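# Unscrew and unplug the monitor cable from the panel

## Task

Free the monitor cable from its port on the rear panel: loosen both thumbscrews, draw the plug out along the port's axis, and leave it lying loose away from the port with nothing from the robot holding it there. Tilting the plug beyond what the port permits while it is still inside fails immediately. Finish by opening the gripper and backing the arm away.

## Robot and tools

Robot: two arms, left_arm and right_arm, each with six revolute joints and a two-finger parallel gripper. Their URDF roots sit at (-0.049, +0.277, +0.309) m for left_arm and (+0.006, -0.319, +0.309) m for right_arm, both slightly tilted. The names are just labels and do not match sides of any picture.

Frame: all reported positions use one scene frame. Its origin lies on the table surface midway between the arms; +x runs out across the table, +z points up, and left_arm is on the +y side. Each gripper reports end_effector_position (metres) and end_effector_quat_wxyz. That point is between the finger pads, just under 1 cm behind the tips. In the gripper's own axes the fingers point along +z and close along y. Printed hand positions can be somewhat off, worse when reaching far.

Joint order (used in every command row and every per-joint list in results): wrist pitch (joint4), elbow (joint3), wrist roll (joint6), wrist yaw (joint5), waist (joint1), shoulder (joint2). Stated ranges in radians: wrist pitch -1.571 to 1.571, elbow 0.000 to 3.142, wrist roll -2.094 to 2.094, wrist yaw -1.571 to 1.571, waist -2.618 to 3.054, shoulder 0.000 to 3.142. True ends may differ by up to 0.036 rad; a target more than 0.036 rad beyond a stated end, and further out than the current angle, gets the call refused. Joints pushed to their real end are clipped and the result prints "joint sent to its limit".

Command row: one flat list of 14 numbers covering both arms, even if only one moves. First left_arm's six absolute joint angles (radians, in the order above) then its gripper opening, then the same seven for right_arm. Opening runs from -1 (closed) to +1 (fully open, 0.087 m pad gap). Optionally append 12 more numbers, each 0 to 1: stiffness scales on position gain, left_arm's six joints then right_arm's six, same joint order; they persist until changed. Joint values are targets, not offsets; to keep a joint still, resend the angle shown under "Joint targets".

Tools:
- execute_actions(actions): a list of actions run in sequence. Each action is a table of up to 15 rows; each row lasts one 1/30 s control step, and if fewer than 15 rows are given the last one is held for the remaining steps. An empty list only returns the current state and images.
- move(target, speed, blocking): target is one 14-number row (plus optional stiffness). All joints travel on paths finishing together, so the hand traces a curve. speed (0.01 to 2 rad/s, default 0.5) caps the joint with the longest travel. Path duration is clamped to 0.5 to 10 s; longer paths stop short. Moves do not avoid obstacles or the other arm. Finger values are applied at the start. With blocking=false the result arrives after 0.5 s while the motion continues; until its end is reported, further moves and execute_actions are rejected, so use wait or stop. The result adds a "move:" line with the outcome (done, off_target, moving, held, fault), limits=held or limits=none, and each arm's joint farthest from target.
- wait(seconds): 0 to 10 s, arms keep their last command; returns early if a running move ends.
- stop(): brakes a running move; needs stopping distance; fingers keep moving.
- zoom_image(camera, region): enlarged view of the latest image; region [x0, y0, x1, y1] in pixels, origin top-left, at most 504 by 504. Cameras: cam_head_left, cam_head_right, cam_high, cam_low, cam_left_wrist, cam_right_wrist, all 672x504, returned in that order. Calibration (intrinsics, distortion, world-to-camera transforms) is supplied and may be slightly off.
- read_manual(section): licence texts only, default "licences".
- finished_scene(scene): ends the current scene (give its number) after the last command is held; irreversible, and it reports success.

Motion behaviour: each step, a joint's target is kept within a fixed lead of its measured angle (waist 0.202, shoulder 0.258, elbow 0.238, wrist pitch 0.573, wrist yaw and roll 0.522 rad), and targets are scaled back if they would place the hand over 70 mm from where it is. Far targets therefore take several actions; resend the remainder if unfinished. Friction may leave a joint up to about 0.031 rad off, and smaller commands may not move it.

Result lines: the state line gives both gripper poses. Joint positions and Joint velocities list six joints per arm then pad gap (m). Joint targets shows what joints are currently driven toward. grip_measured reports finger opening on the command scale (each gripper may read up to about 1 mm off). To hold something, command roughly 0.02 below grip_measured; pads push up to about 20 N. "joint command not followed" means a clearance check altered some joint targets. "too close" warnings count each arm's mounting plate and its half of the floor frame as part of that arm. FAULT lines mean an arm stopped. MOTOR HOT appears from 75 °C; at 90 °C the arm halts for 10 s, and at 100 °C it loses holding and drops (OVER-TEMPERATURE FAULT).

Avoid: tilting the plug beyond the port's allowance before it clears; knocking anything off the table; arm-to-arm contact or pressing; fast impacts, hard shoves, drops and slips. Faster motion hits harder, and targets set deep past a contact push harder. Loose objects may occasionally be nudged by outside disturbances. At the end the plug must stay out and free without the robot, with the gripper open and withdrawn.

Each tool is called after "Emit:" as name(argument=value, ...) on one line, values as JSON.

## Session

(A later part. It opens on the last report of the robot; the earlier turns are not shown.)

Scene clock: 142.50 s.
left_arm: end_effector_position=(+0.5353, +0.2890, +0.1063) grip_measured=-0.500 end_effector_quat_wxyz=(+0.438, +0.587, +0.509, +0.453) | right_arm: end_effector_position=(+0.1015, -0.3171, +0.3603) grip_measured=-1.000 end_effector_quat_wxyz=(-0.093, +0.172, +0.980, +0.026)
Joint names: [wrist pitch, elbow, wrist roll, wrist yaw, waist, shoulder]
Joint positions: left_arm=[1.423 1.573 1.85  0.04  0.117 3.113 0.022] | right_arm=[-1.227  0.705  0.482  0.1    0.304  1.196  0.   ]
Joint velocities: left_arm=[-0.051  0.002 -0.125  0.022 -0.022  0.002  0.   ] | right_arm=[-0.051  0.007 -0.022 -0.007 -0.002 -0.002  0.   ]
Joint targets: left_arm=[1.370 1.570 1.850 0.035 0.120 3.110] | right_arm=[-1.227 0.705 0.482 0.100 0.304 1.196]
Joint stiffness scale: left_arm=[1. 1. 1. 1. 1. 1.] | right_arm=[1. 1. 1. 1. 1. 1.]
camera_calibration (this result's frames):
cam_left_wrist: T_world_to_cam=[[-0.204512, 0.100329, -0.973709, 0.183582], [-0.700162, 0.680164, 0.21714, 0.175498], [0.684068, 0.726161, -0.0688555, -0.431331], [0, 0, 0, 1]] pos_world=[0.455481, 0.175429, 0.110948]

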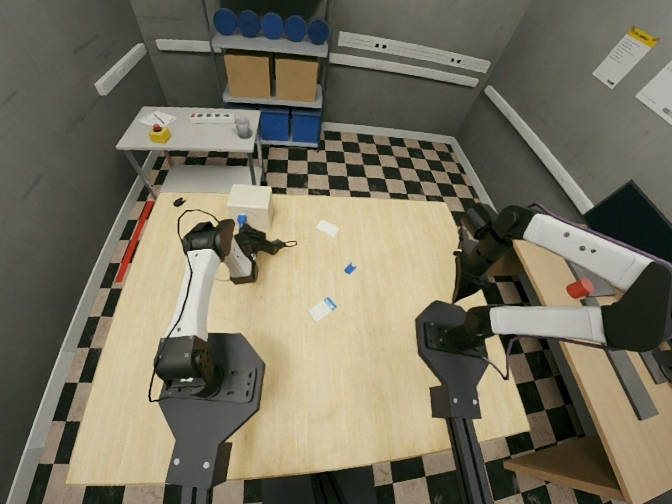

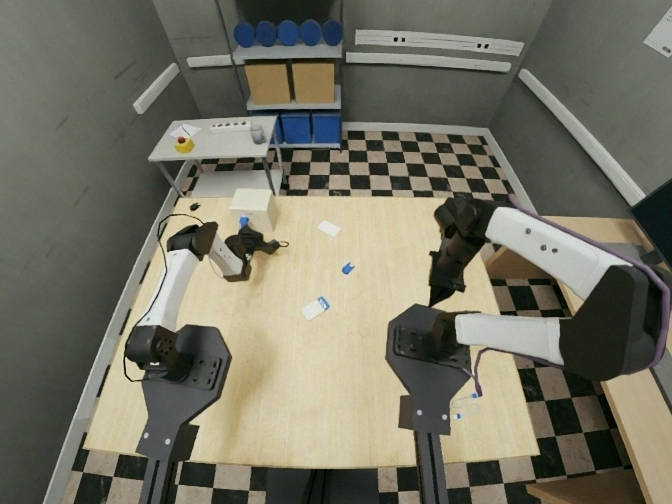

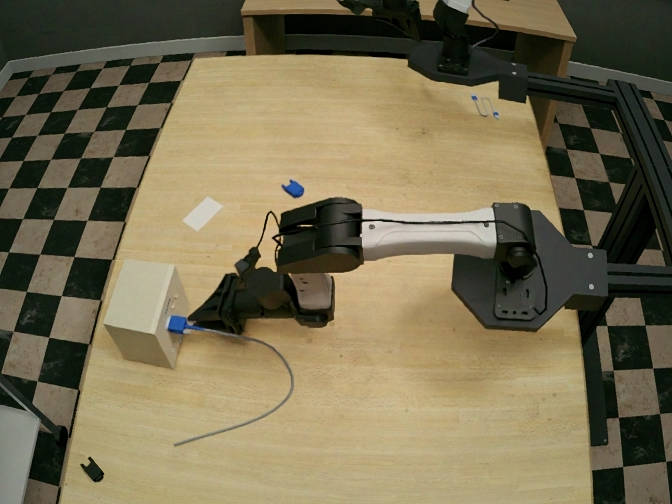

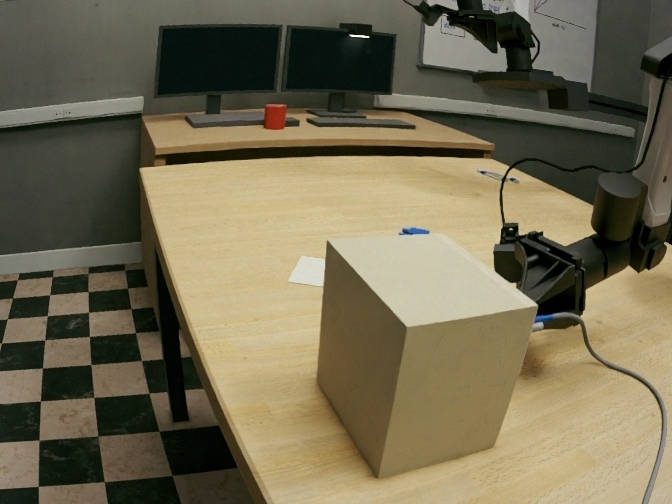

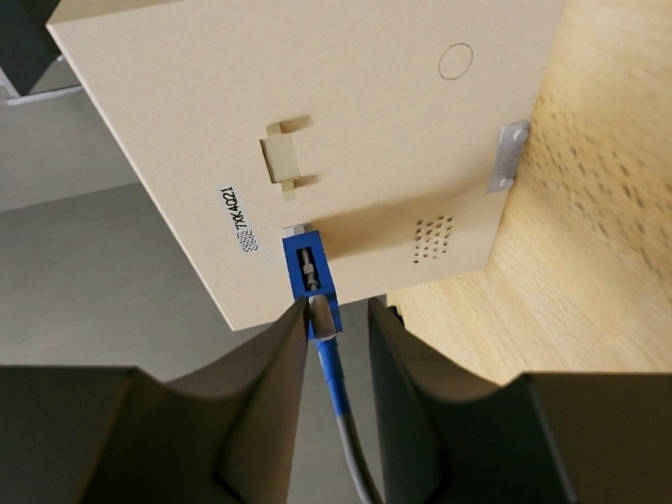

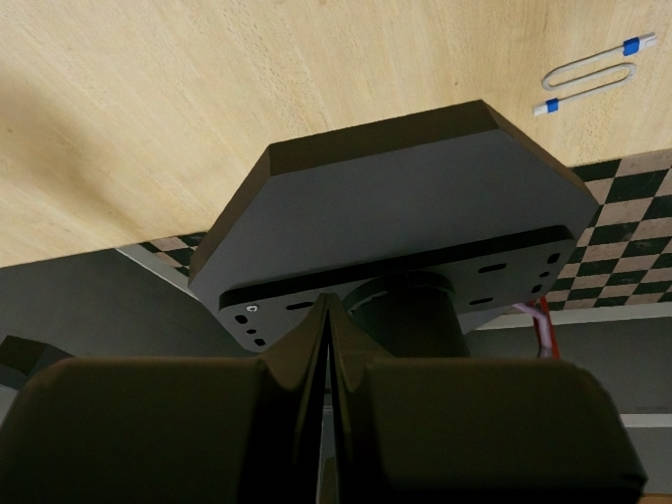

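Emit:
zoom_image(camera="cam_left_wrist", region=[280, 240, 340, 300])

Emit:
execute_actions(actions=[[[1.34,1.57,1.85,0.02,0.14,3.11,-0.5,-1.227,0.705,0.482,0.1,0.304,1.196,-1]],[[1.35,1.57,1.85,0.02,0.153,3.11,-0.5,-1.227,0.705,0.482,0.1,0.304,1.196,-1]]])

Emit:
zoom_image(camera="cam_left_wrist", region=[240, 200, 400, 360])

Region (280, 240, 340, 300) of cam_left_wrist's 672x504 image, scaled by 8.400, with more detail than that image has.

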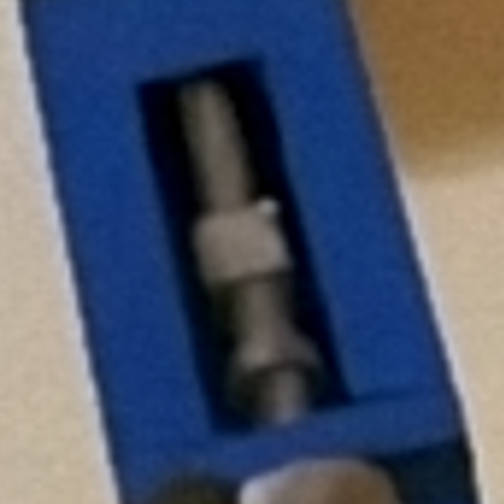

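Scene clock: 143.83 s.
left_arm: end_effector_position=(+0.5358, +0.2929, +0.1055) grip_measured=-0.500 end_effector_quat_wxyz=(+0.435, +0.589, +0.508, +0.453) | right_arm: end_effector_position=(+0.1015, -0.3171, +0.3603) grip_measured=-1.000 end_effector_quat_wxyz=(-0.093, +0.172, +0.980, +0.026)
Joint names: [wrist pitch, elbow, wrist roll, wrist yaw, waist, shoulder]
Joint positions: left_arm=[1.415 1.573 1.857 0.048 0.126 3.11  0.022] | right_arm=[-1.227  0.705  0.482  0.1    0.304  1.196  0.   ]
Joint velocities: left_arm=[ 0.007 -0.007 -0.022 -0.022 -0.002 -0.007 -0.   ] | right_arm=[ 0.007 -0.017  0.051  0.066  0.012 -0.012  0.   ]
Joint targets: left_arm=[1.350 1.570 1.850 0.020 0.153 3.110] | right_arm=[-1.227 0.705 0.482 0.100 0.304 1.196]
Joint stiffness scale: left_arm=[1. 1. 1. 1. 1. 1.] | right_arm=[1. 1. 1. 1. 1. 1.]
camera_calibration (this result's frames):
cam_left_wrist: T_world_to_cam=[[-0.209, 0.106152, -0.972137, 0.183124], [-0.698411, 0.67962, 0.224362, 0.171878], [0.684501, 0.725843, -0.0679029, -0.434722], [0, 0, 0, 1]] pos_world=[0.455882, 0.179289, 0.10994]

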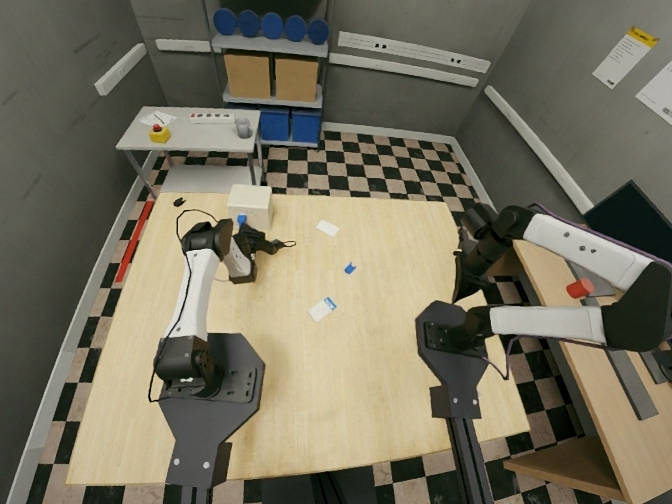

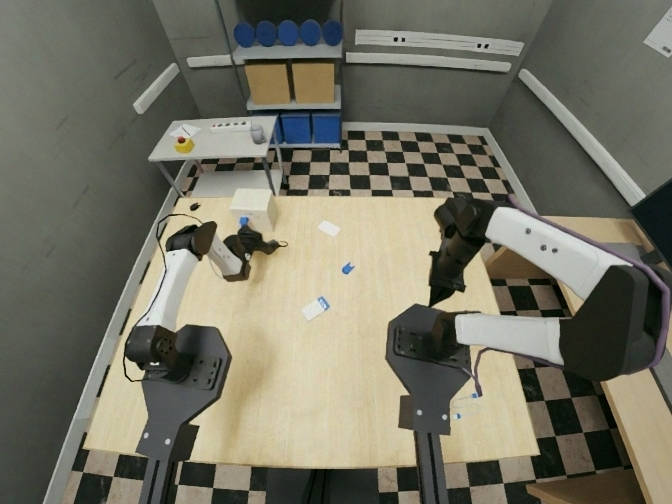

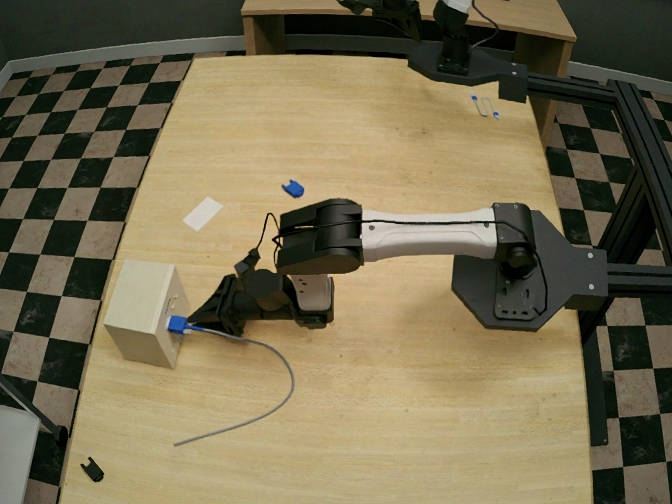

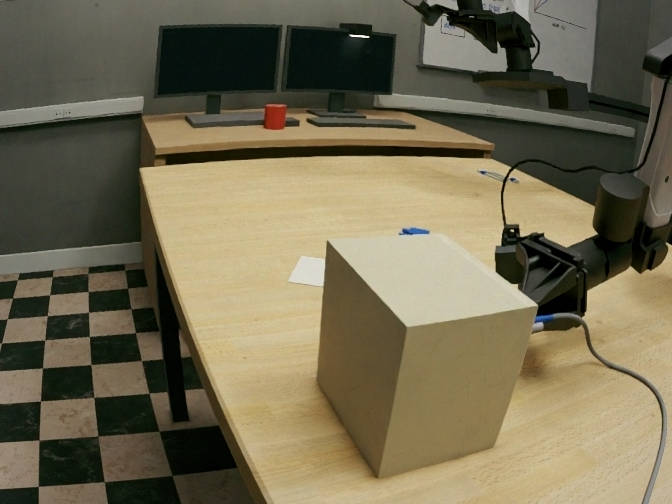

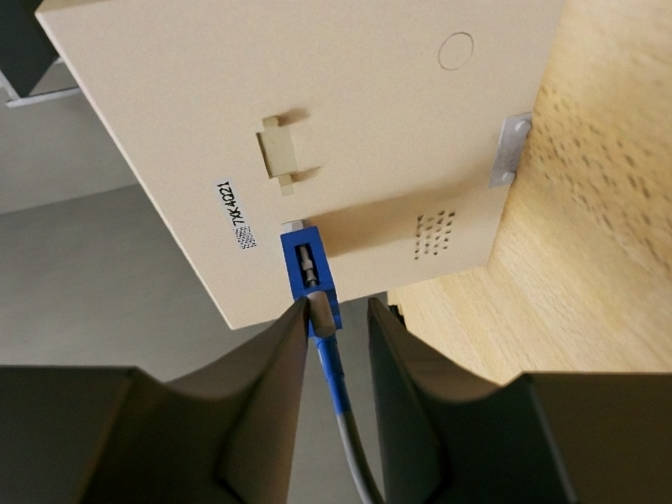

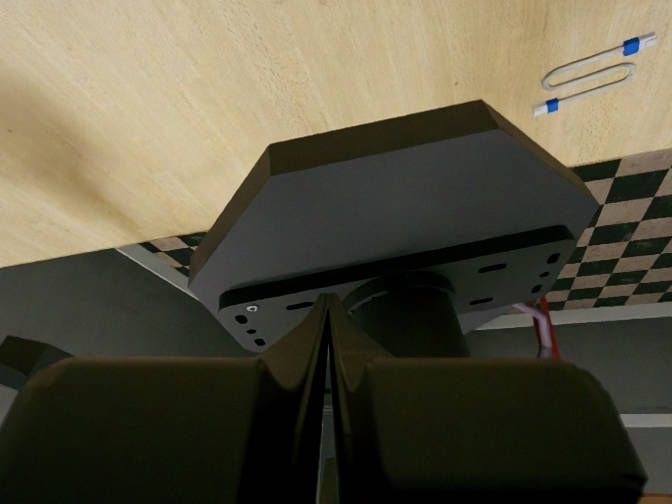

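Region (240, 200, 400, 360) of cam_left_wrist's 672x504 image, scaled by 3.150, with more detail than that image has.

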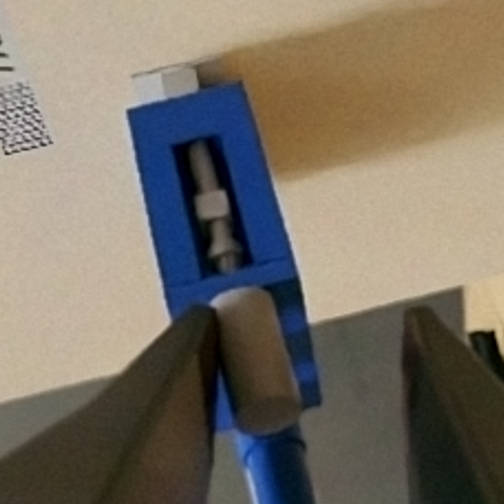

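Emit:
execute_actions(actions=[[[1.28,1.57,1.82,0.0,0.165,3.12,-0.5,-1.227,0.705,0.482,0.1,0.304,1.196,-1]],[[1.28,1.57,1.82,-0.01,0.18,3.12,-0.5,-1.227,0.705,0.482,0.1,0.304,1.196,-1]]])

Emit:
zoom_image(camera="cam_left_wrist", region=[240, 200, 400, 360])

Scene clock: 145.27 s.
left_arm: end_effector_position=(+0.5365, +0.3020, +0.1050) grip_measured=-0.499 end_effector_quat_wxyz=(+0.435, +0.584, +0.515, +0.452) | right_arm: end_effector_position=(+0.1015, -0.3171, +0.3603) grip_measured=-1.000 end_effector_quat_wxyz=(-0.093, +0.172, +0.980, +0.026)
Joint names: [wrist pitch, elbow, wrist roll, wrist yaw, waist, shoulder]
Joint positions: left_arm=[1.407 1.573 1.846 0.054 0.142 3.104 0.022] | right_arm=[-1.227  0.705  0.482  0.1    0.304  1.196  0.   ]
Joint velocities: left_arm=[-0.022 -0.002  0.007 -0.037 -0.002 -0.012  0.   ] | right_arm=[-0.022  0.002 -0.022 -0.051  0.007 -0.017  0.   ]
Joint targets: left_arm=[1.280 1.570 1.820 -0.010 0.180 3.120] | right_arm=[-1.227 0.705 0.482 0.100 0.304 1.196]
Joint stiffness scale: left_arm=[1. 1. 1. 1. 1. 1.] | right_arm=[1. 1. 1. 1. 1. 1.]
camera_calibration (this result's frames):
cam_left_wrist: T_world_to_cam=[[-0.213998, 0.0928044, -0.972416, 0.1885], [-0.705923, 0.673381, 0.219617, 0.172682], [0.675187, 0.733448, -0.0785897, -0.438122], [0, 0, 0, 1]] pos_world=[0.458053, 0.187565, 0.110944]

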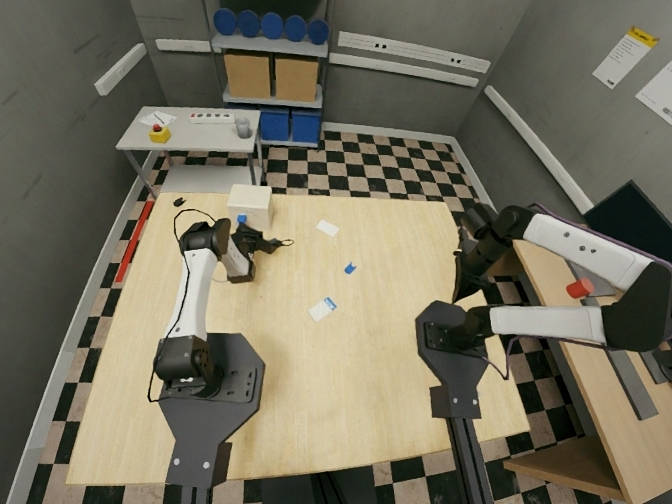

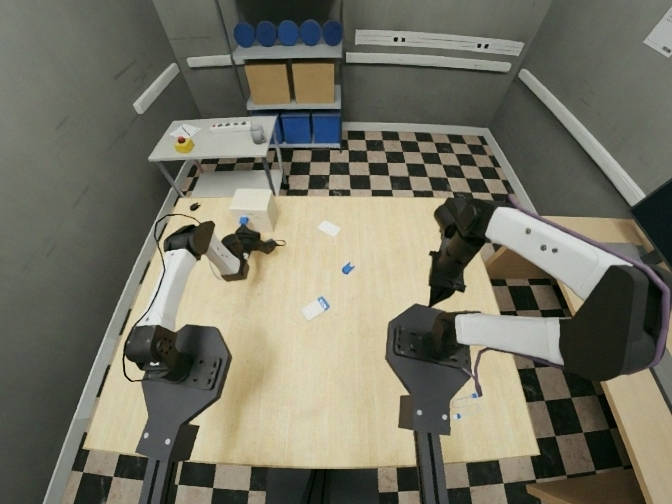

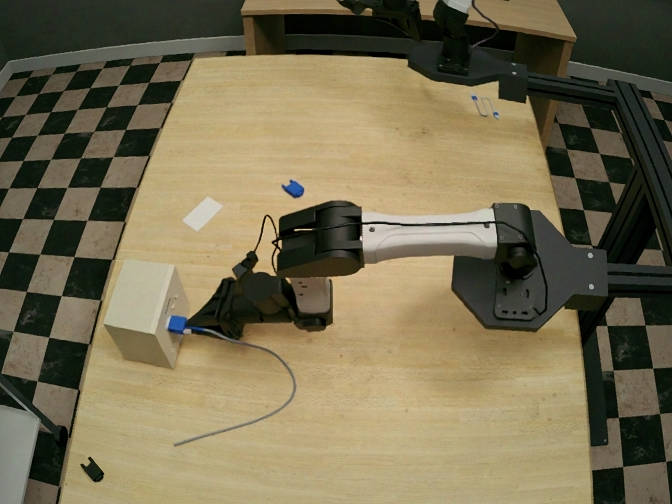

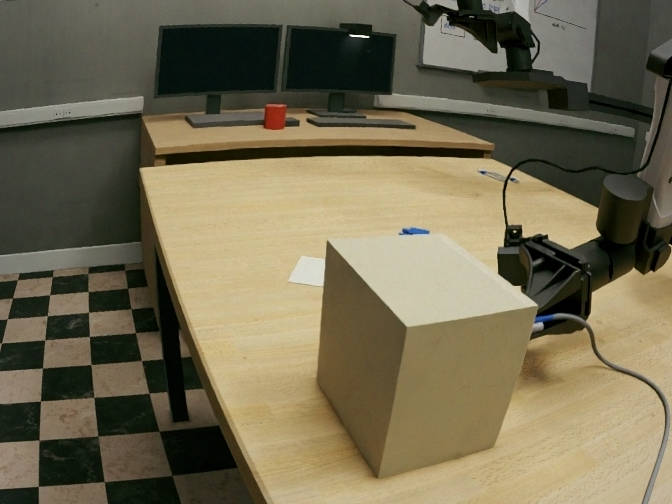

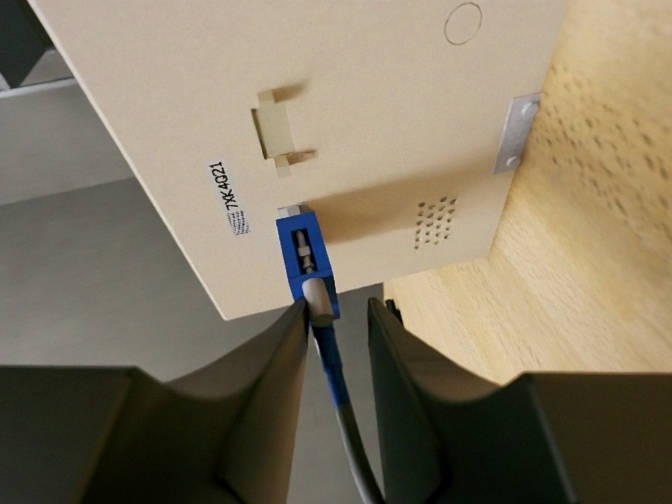

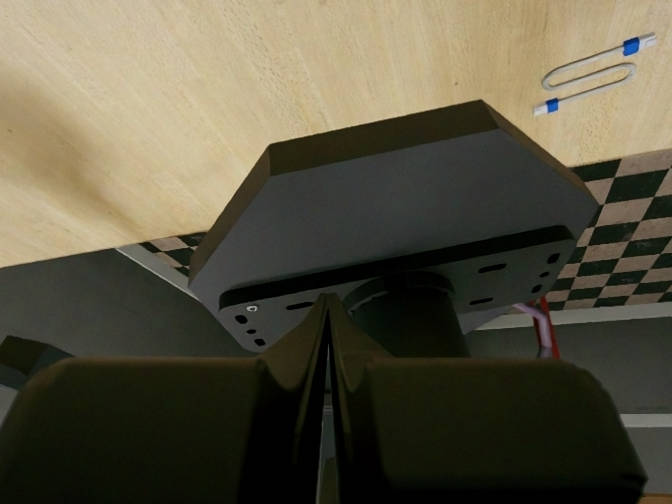

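Region (240, 200, 400, 360) of cam_left_wrist's 672x504 image, scaled by 3.150, with more detail than that image has.

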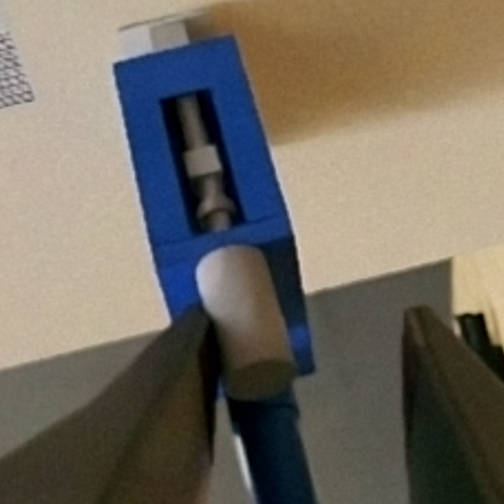

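Emit:
execute_actions(actions=[[[1.44,1.57,1.85,0.05,0.142,3.11,-0.5,-1.227,0.705,0.482,0.1,0.304,1.196,-1],[1.44,1.57,1.85,0.05,0.142,3.11,-0.5,-1.227,0.705,0.482,0.1,0.304,1.196,-1],[1.44,1.57,1.85,0.05,0.142,3.11,-0.5,-1.227,0.705,0.482,0.1,0.304,1.196,-1],[1.44,1.57,1.85,0.05,0.142,3.11,-0.5,-1.227,0.705,0.482,0.1,0.304,1.196,-1],[1.44,1.57,1.85,0.05,0.142,3.11,-0.5,-1.227,0.705,0.482,0.1,0.304,1.196,-1],[1.44,1.57,1.85,0.03,0.108,3.125,-0.5,-1.227,0.705,0.482,0.1,0.304,1.196,-1]],[[1.28,1.57,1.82,0.01,0.13,3.125,-0.5,-1.227,0.705,0.482,0.1,0.304,1.196,-1]],[[1.28,1.57,1.82,-0.01,0.165,3.125,-0.5,-1.227,0.705,0.482,0.1,0.304,1.196,-1]],[[1.28,1.57,1.82,-0.01,0.18,3.125,-0.5,-1.227,0.705,0.482,0.1,0.304,1.196,-1]],[[1.44,1.57,1.85,0.05,0.142,3.11,-0.5,-1.227,0.705,0.482,0.1,0.304,1.196,-1],[1.44,1.57,1.85,0.05,0.142,3.11,-0.5,-1.227,0.705,0.482,0.1,0.304,1.196,-1],[1.44,1.57,1.85,0.05,0.142,3.11,-0.5,-1.227,0.705,0.482,0.1,0.304,1.196,-1],[1.44,1.57,1.85,0.05,0.142,3.11,-0.5,-1.227,0.705,0.482,0.1,0.304,1.196,-1],[1.44,1.57,1.85,0.05,0.142,3.11,-0.5,-1.227,0.705,0.482,0.1,0.304,1.196,-1],[1.44,1.57,1.85,0.03,0.108,3.125,-0.5,-1.227,0.705,0.482,0.1,0.304,1.196,-1]],[[1.28,1.57,1.82,0.01,0.13,3.125,-0.5,-1.227,0.705,0.482,0.1,0.304,1.196,-1]]])

Emit:
zoom_image(camera="cam_left_wrist", region=[280, 240, 340, 300])

Scene clock: 149.80 s.
left_arm: end_effector_position=(+0.5261, +0.2878, +0.0740) grip_measured=-0.500 end_effector_quat_wxyz=(+0.411, +0.608, +0.541, +0.411) | right_arm: end_effector_position=(+0.1015, -0.3171, +0.3603) grip_measured=-1.000 end_effector_quat_wxyz=(-0.093, +0.172, +0.980, +0.026)
Joint names: [wrist pitch, elbow, wrist roll, wrist yaw, waist, shoulder]
Joint positions: left_arm=[1.305 1.573 1.825 0.024 0.119 3.117 0.022] | right_arm=[-1.227  0.705  0.482  0.1    0.304  1.196  0.   ]
Joint velocities: left_arm=[-0.037  0.002 -0.022  0.022  0.002  0.012  0.   ] | right_arm=[ 0.007 -0.012 -0.081  0.037 -0.002  0.012  0.   ]
Joint targets: left_arm=[1.280 1.570 1.820 0.010 0.130 3.125] | right_arm=[-1.227 0.705 0.482 0.100 0.304 1.196]
Joint stiffness scale: left_arm=[1. 1. 1. 1. 1. 1.] | right_arm=[1. 1. 1. 1. 1. 1.]
camera_calibration (this result's frames):
cam_left_wrist: T_world_to_cam=[[-0.324456, 0.0779184, -0.942686, 0.217636], [-0.670517, 0.684, 0.287317, 0.155036], [0.667184, 0.725309, -0.169683, -0.409716], [0, 0, 0, 1]] pos_world=[0.447924, 0.174168, 0.0910964]

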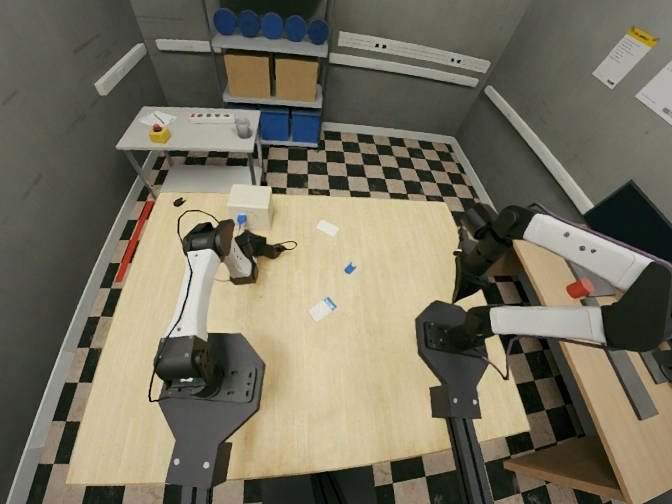

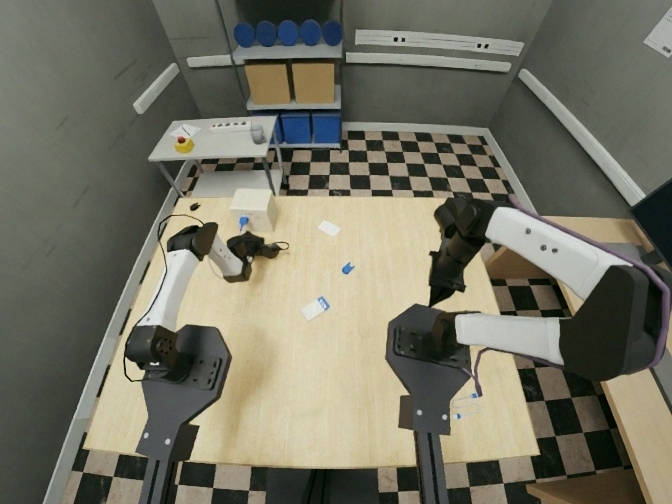

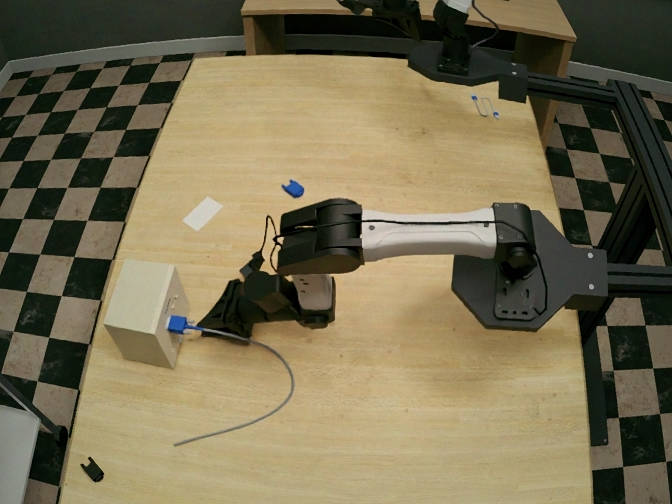

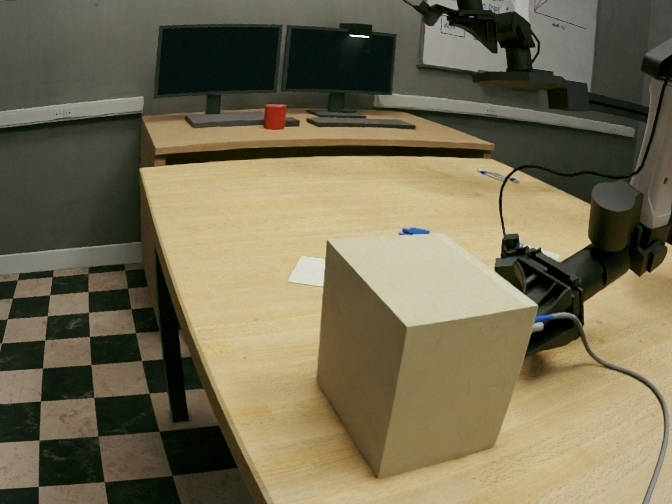

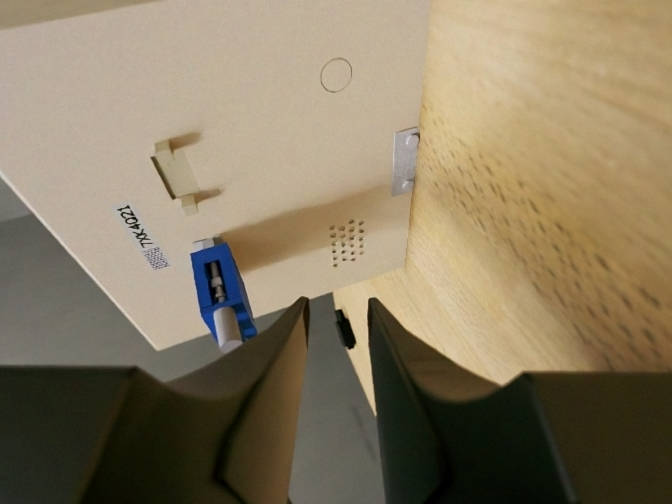

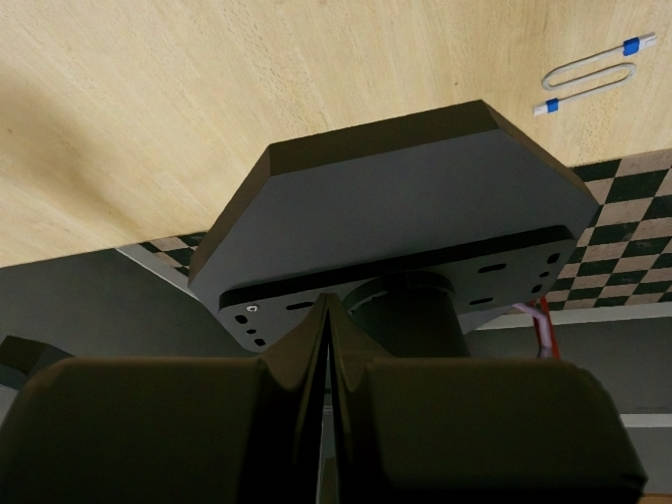

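Region (280, 240, 340, 300) of cam_left_wrist's 672x504 image, scaled by 8.400, with more detail than that image has.

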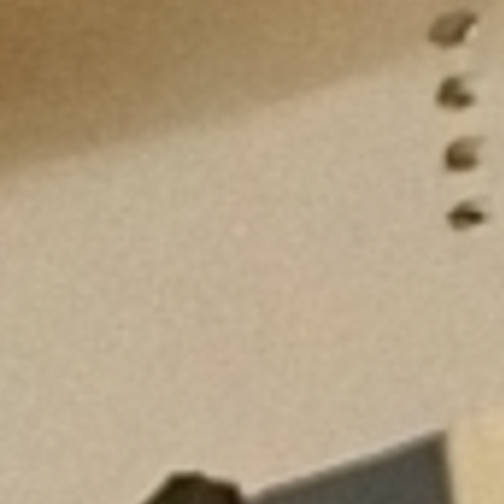

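Emit:
execute_actions(actions=[[[1.31,1.575,1.85,0.12,0.12,3.11,-0.5,-1.227,0.705,0.482,0.1,0.304,1.196,-1]],[[1.46,1.575,1.85,0.12,0.12,3.105,-0.5,-1.227,0.705,0.482,0.1,0.304,1.196,-1]],[[1.46,1.575,1.85,0.025,0.12,3.11,-0.5,-1.227,0.705,0.482,0.1,0.304,1.196,-1]],[[1.37,1.575,1.85,0.025,0.125,3.11,-0.5,-1.227,0.705,0.482,0.1,0.304,1.196,-1]]])

Emit:
zoom_image(camera="cam_left_wrist", region=[280, 238, 340, 298])

Scene clock: 152.17 s.
left_arm: end_effector_position=(+0.5359, +0.2904, +0.1065) grip_measured=-0.500 end_effector_quat_wxyz=(+0.438, +0.586, +0.510, +0.452) | right_arm: end_effector_position=(+0.1015, -0.3171, +0.3603) grip_measured=-1.000 end_effector_quat_wxyz=(-0.093, +0.172, +0.980, +0.026)
Joint names: [wrist pitch, elbow, wrist roll, wrist yaw, waist, shoulder]
Joint positions: left_arm=[1.419 1.573 1.848 0.042 0.119 3.11  0.022] | right_arm=[-1.227  0.705  0.482  0.1    0.304  1.196  0.   ]
Joint velocities: left_arm=[-0.007  0.012  0.051 -0.007 -0.017 -0.022 -0.001] | right_arm=[-0.022 -0.012  0.037 -0.066 -0.002 -0.002  0.   ]
Joint targets: left_arm=[1.370 1.575 1.850 0.025 0.125 3.110] | right_arm=[-1.227 0.705 0.482 0.100 0.304 1.196]
Joint stiffness scale: left_arm=[1. 1. 1. 1. 1. 1.] | right_arm=[1. 1. 1. 1. 1. 1.]
camera_calibration (this result's frames):
cam_left_wrist: T_world_to_cam=[[-0.205989, 0.0973808, -0.973697, 0.185392], [-0.700627, 0.679977, 0.216225, 0.17533], [0.683148, 0.726738, -0.07184, -0.432067], [0, 0, 0, 1]] pos_world=[0.456195, 0.176725, 0.111565]

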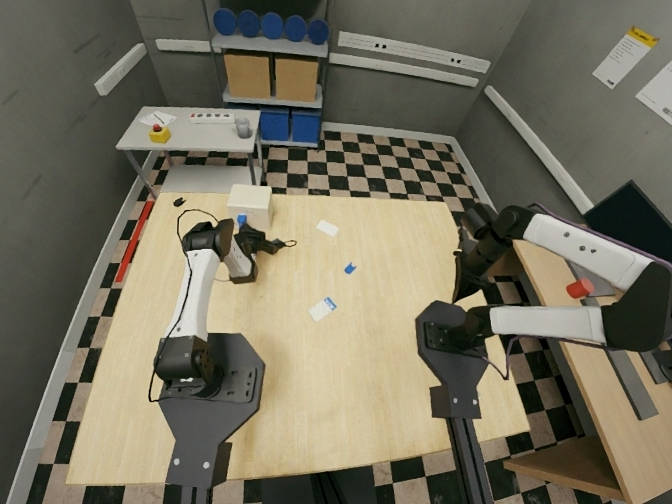

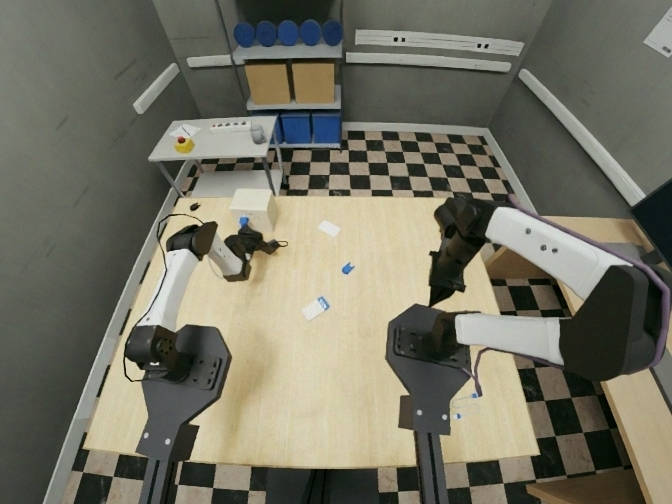

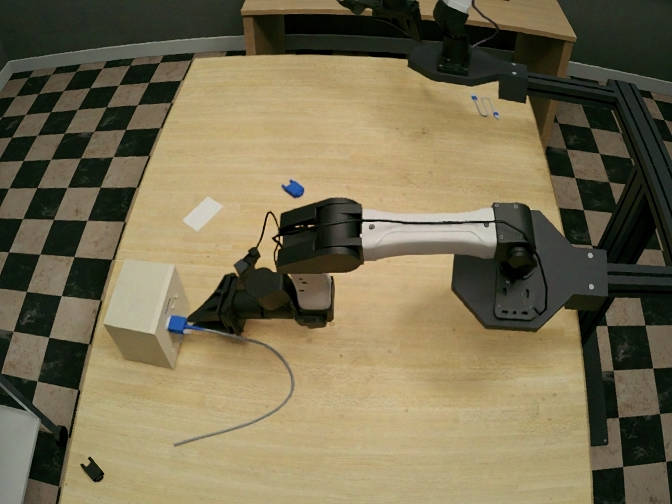

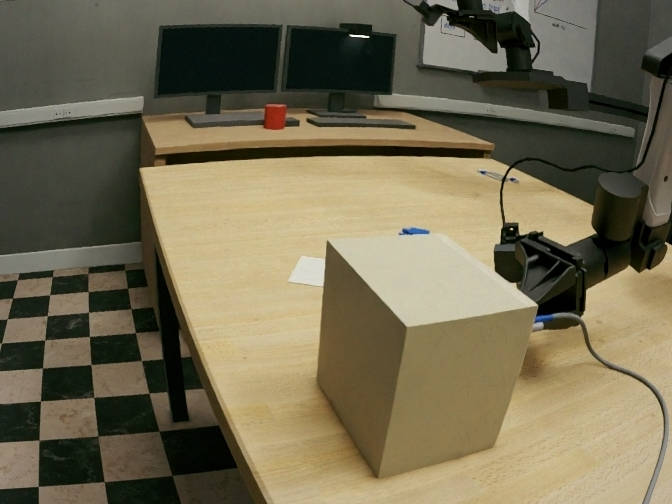

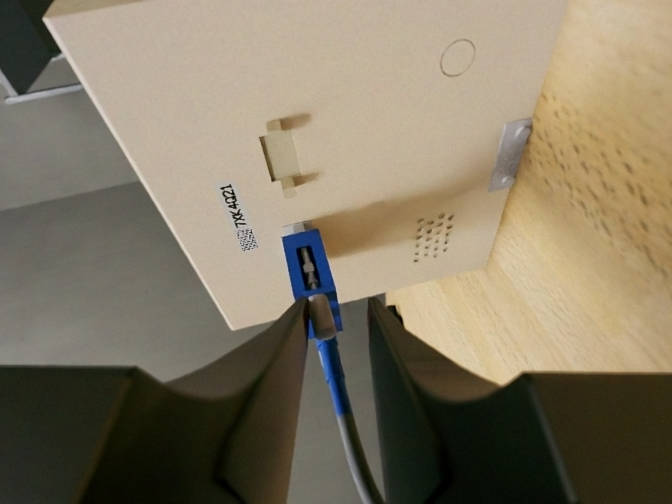

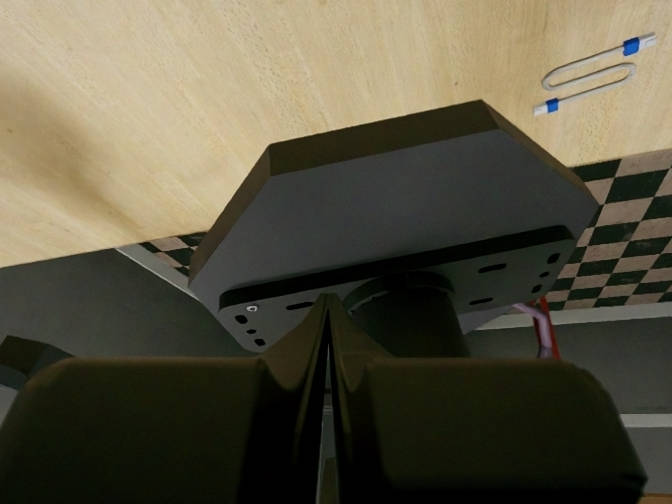

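Region (280, 238, 340, 298) of cam_left_wrist's 672x504 image, scaled by 8.400, with more detail than that image has.

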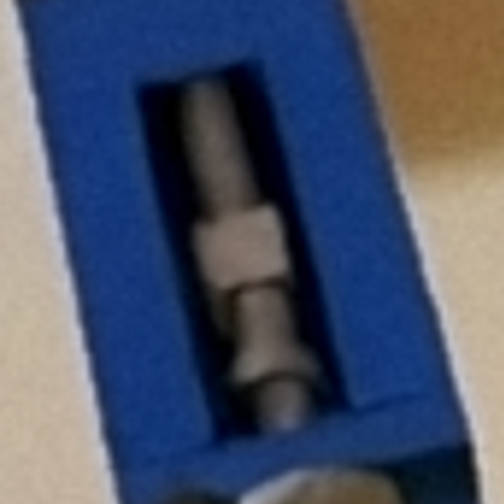

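Emit:
execute_actions(actions=[[[1.28,1.575,1.82,-0.01,0.16,3.12,-0.5,-1.227,0.705,0.482,0.1,0.304,1.196,-1]],[[1.28,1.575,1.82,-0.02,0.182,3.12,-0.5,-1.227,0.705,0.482,0.1,0.304,1.196,-1]],[[1.45,1.575,1.85,0.04,0.142,3.11,-0.5,-1.227,0.705,0.482,0.1,0.304,1.196,-1]],[[1.45,1.575,1.85,0.03,0.114,3.12,-0.5,-1.227,0.705,0.482,0.1,0.304,1.196,-1]],[[1.37,1.575,1.85,0.025,0.125,3.11,-0.5,-1.227,0.705,0.482,0.1,0.304,1.196,-1]]])

Scene clock: 155.03 s.
left_arm: end_effector_position=(+0.5377, +0.2888, +0.1072) grip_measured=-0.500 end_effector_quat_wxyz=(+0.437, +0.588, +0.511, +0.449) | right_arm: end_effector_position=(+0.1015, -0.3171, +0.3603) grip_measured=-1.000 end_effector_quat_wxyz=(-0.093, +0.172, +0.980, +0.026)
Joint names: [wrist pitch, elbow, wrist roll, wrist yaw, waist, shoulder]
Joint positions: left_arm=[1.403 1.573 1.846 0.04  0.116 3.102 0.022] | right_arm=[-1.227  0.705  0.482  0.1    0.304  1.196  0.   ]
Joint velocities: left_arm=[ 0.022 -0.002  0.066 -0.022 -0.002 -0.002  0.   ] | right_arm=[ 0.022  0.007  0.051  0.037 -0.017  0.002  0.   ]
Joint targets: left_arm=[1.370 1.575 1.850 0.025 0.125 3.110] | right_arm=[-1.227 0.705 0.482 0.100 0.304 1.196]
Joint stiffness scale: left_arm=[1. 1. 1. 1. 1. 1.] | right_arm=[1. 1. 1. 1. 1. 1.]
camera_calibration (this result's frames):
cam_left_wrist: T_world_to_cam=[[-0.212828, 0.09673, -0.97229, 0.190323], [-0.697234, 0.682095, 0.22048, 0.174593], [0.684521, 0.724838, -0.0777257, -0.431642], [0, 0, 0, 1]] pos_world=[0.457706, 0.175371, 0.113005]

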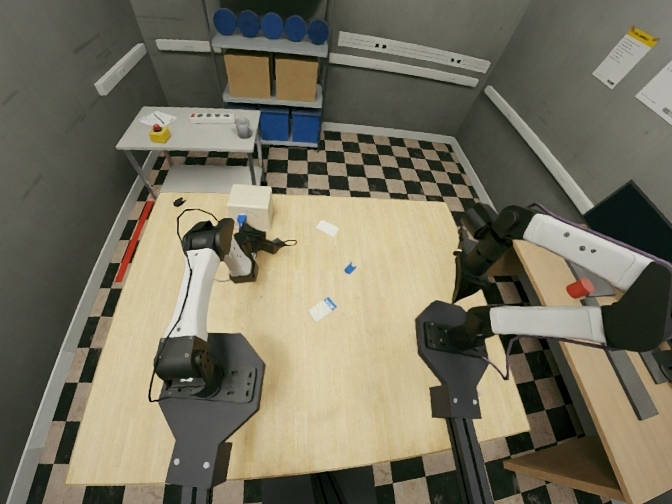

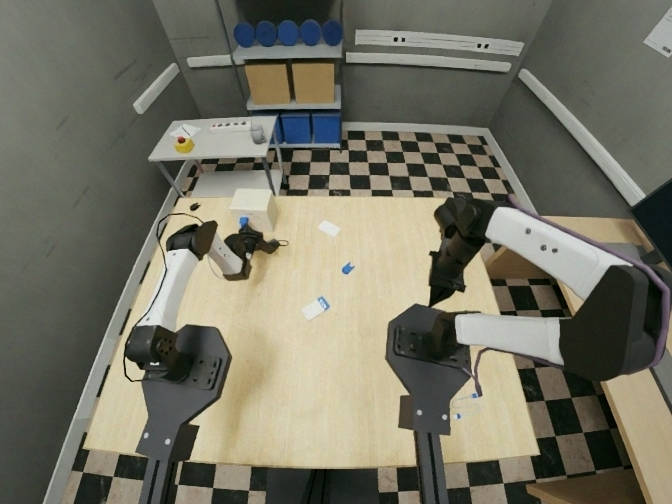

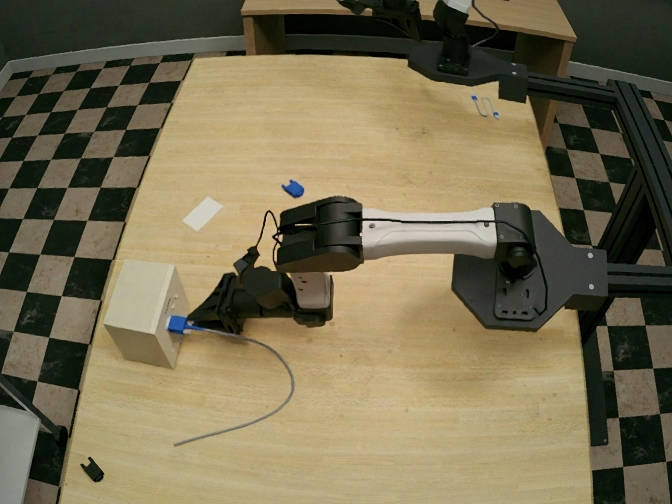

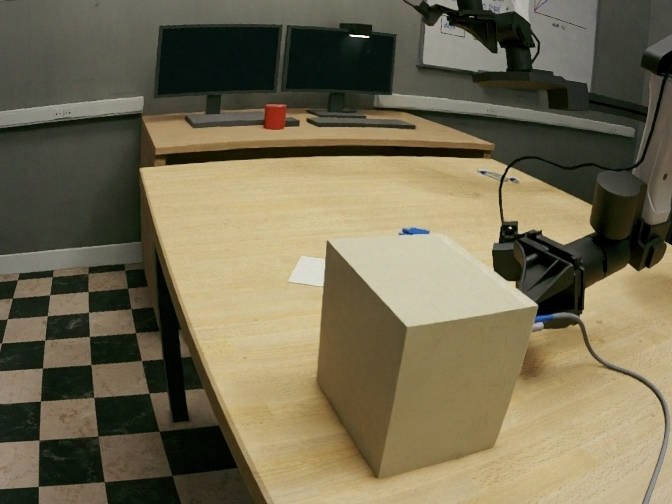

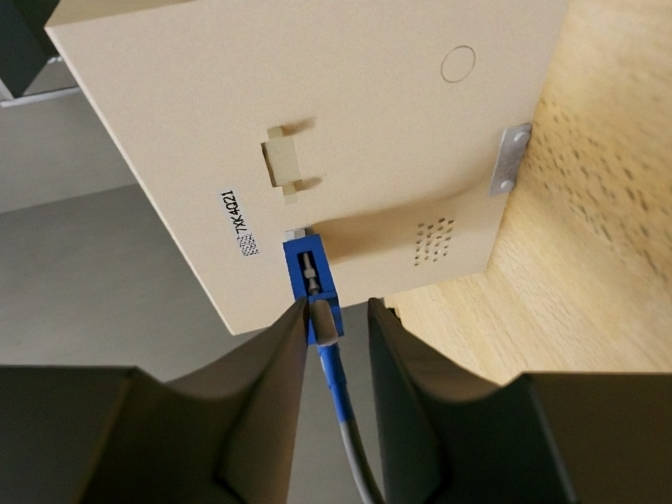

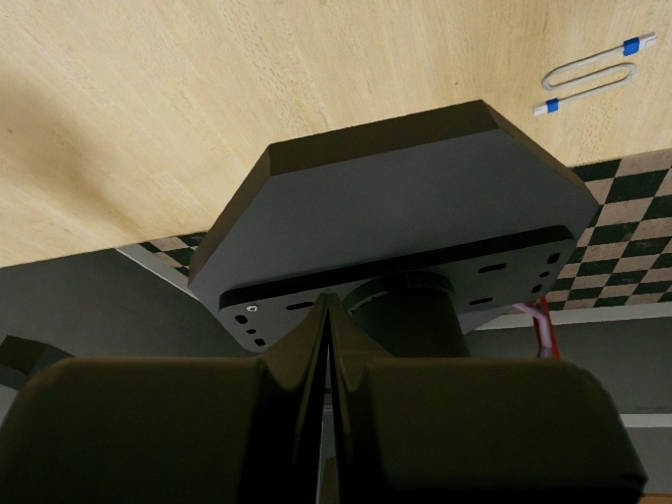

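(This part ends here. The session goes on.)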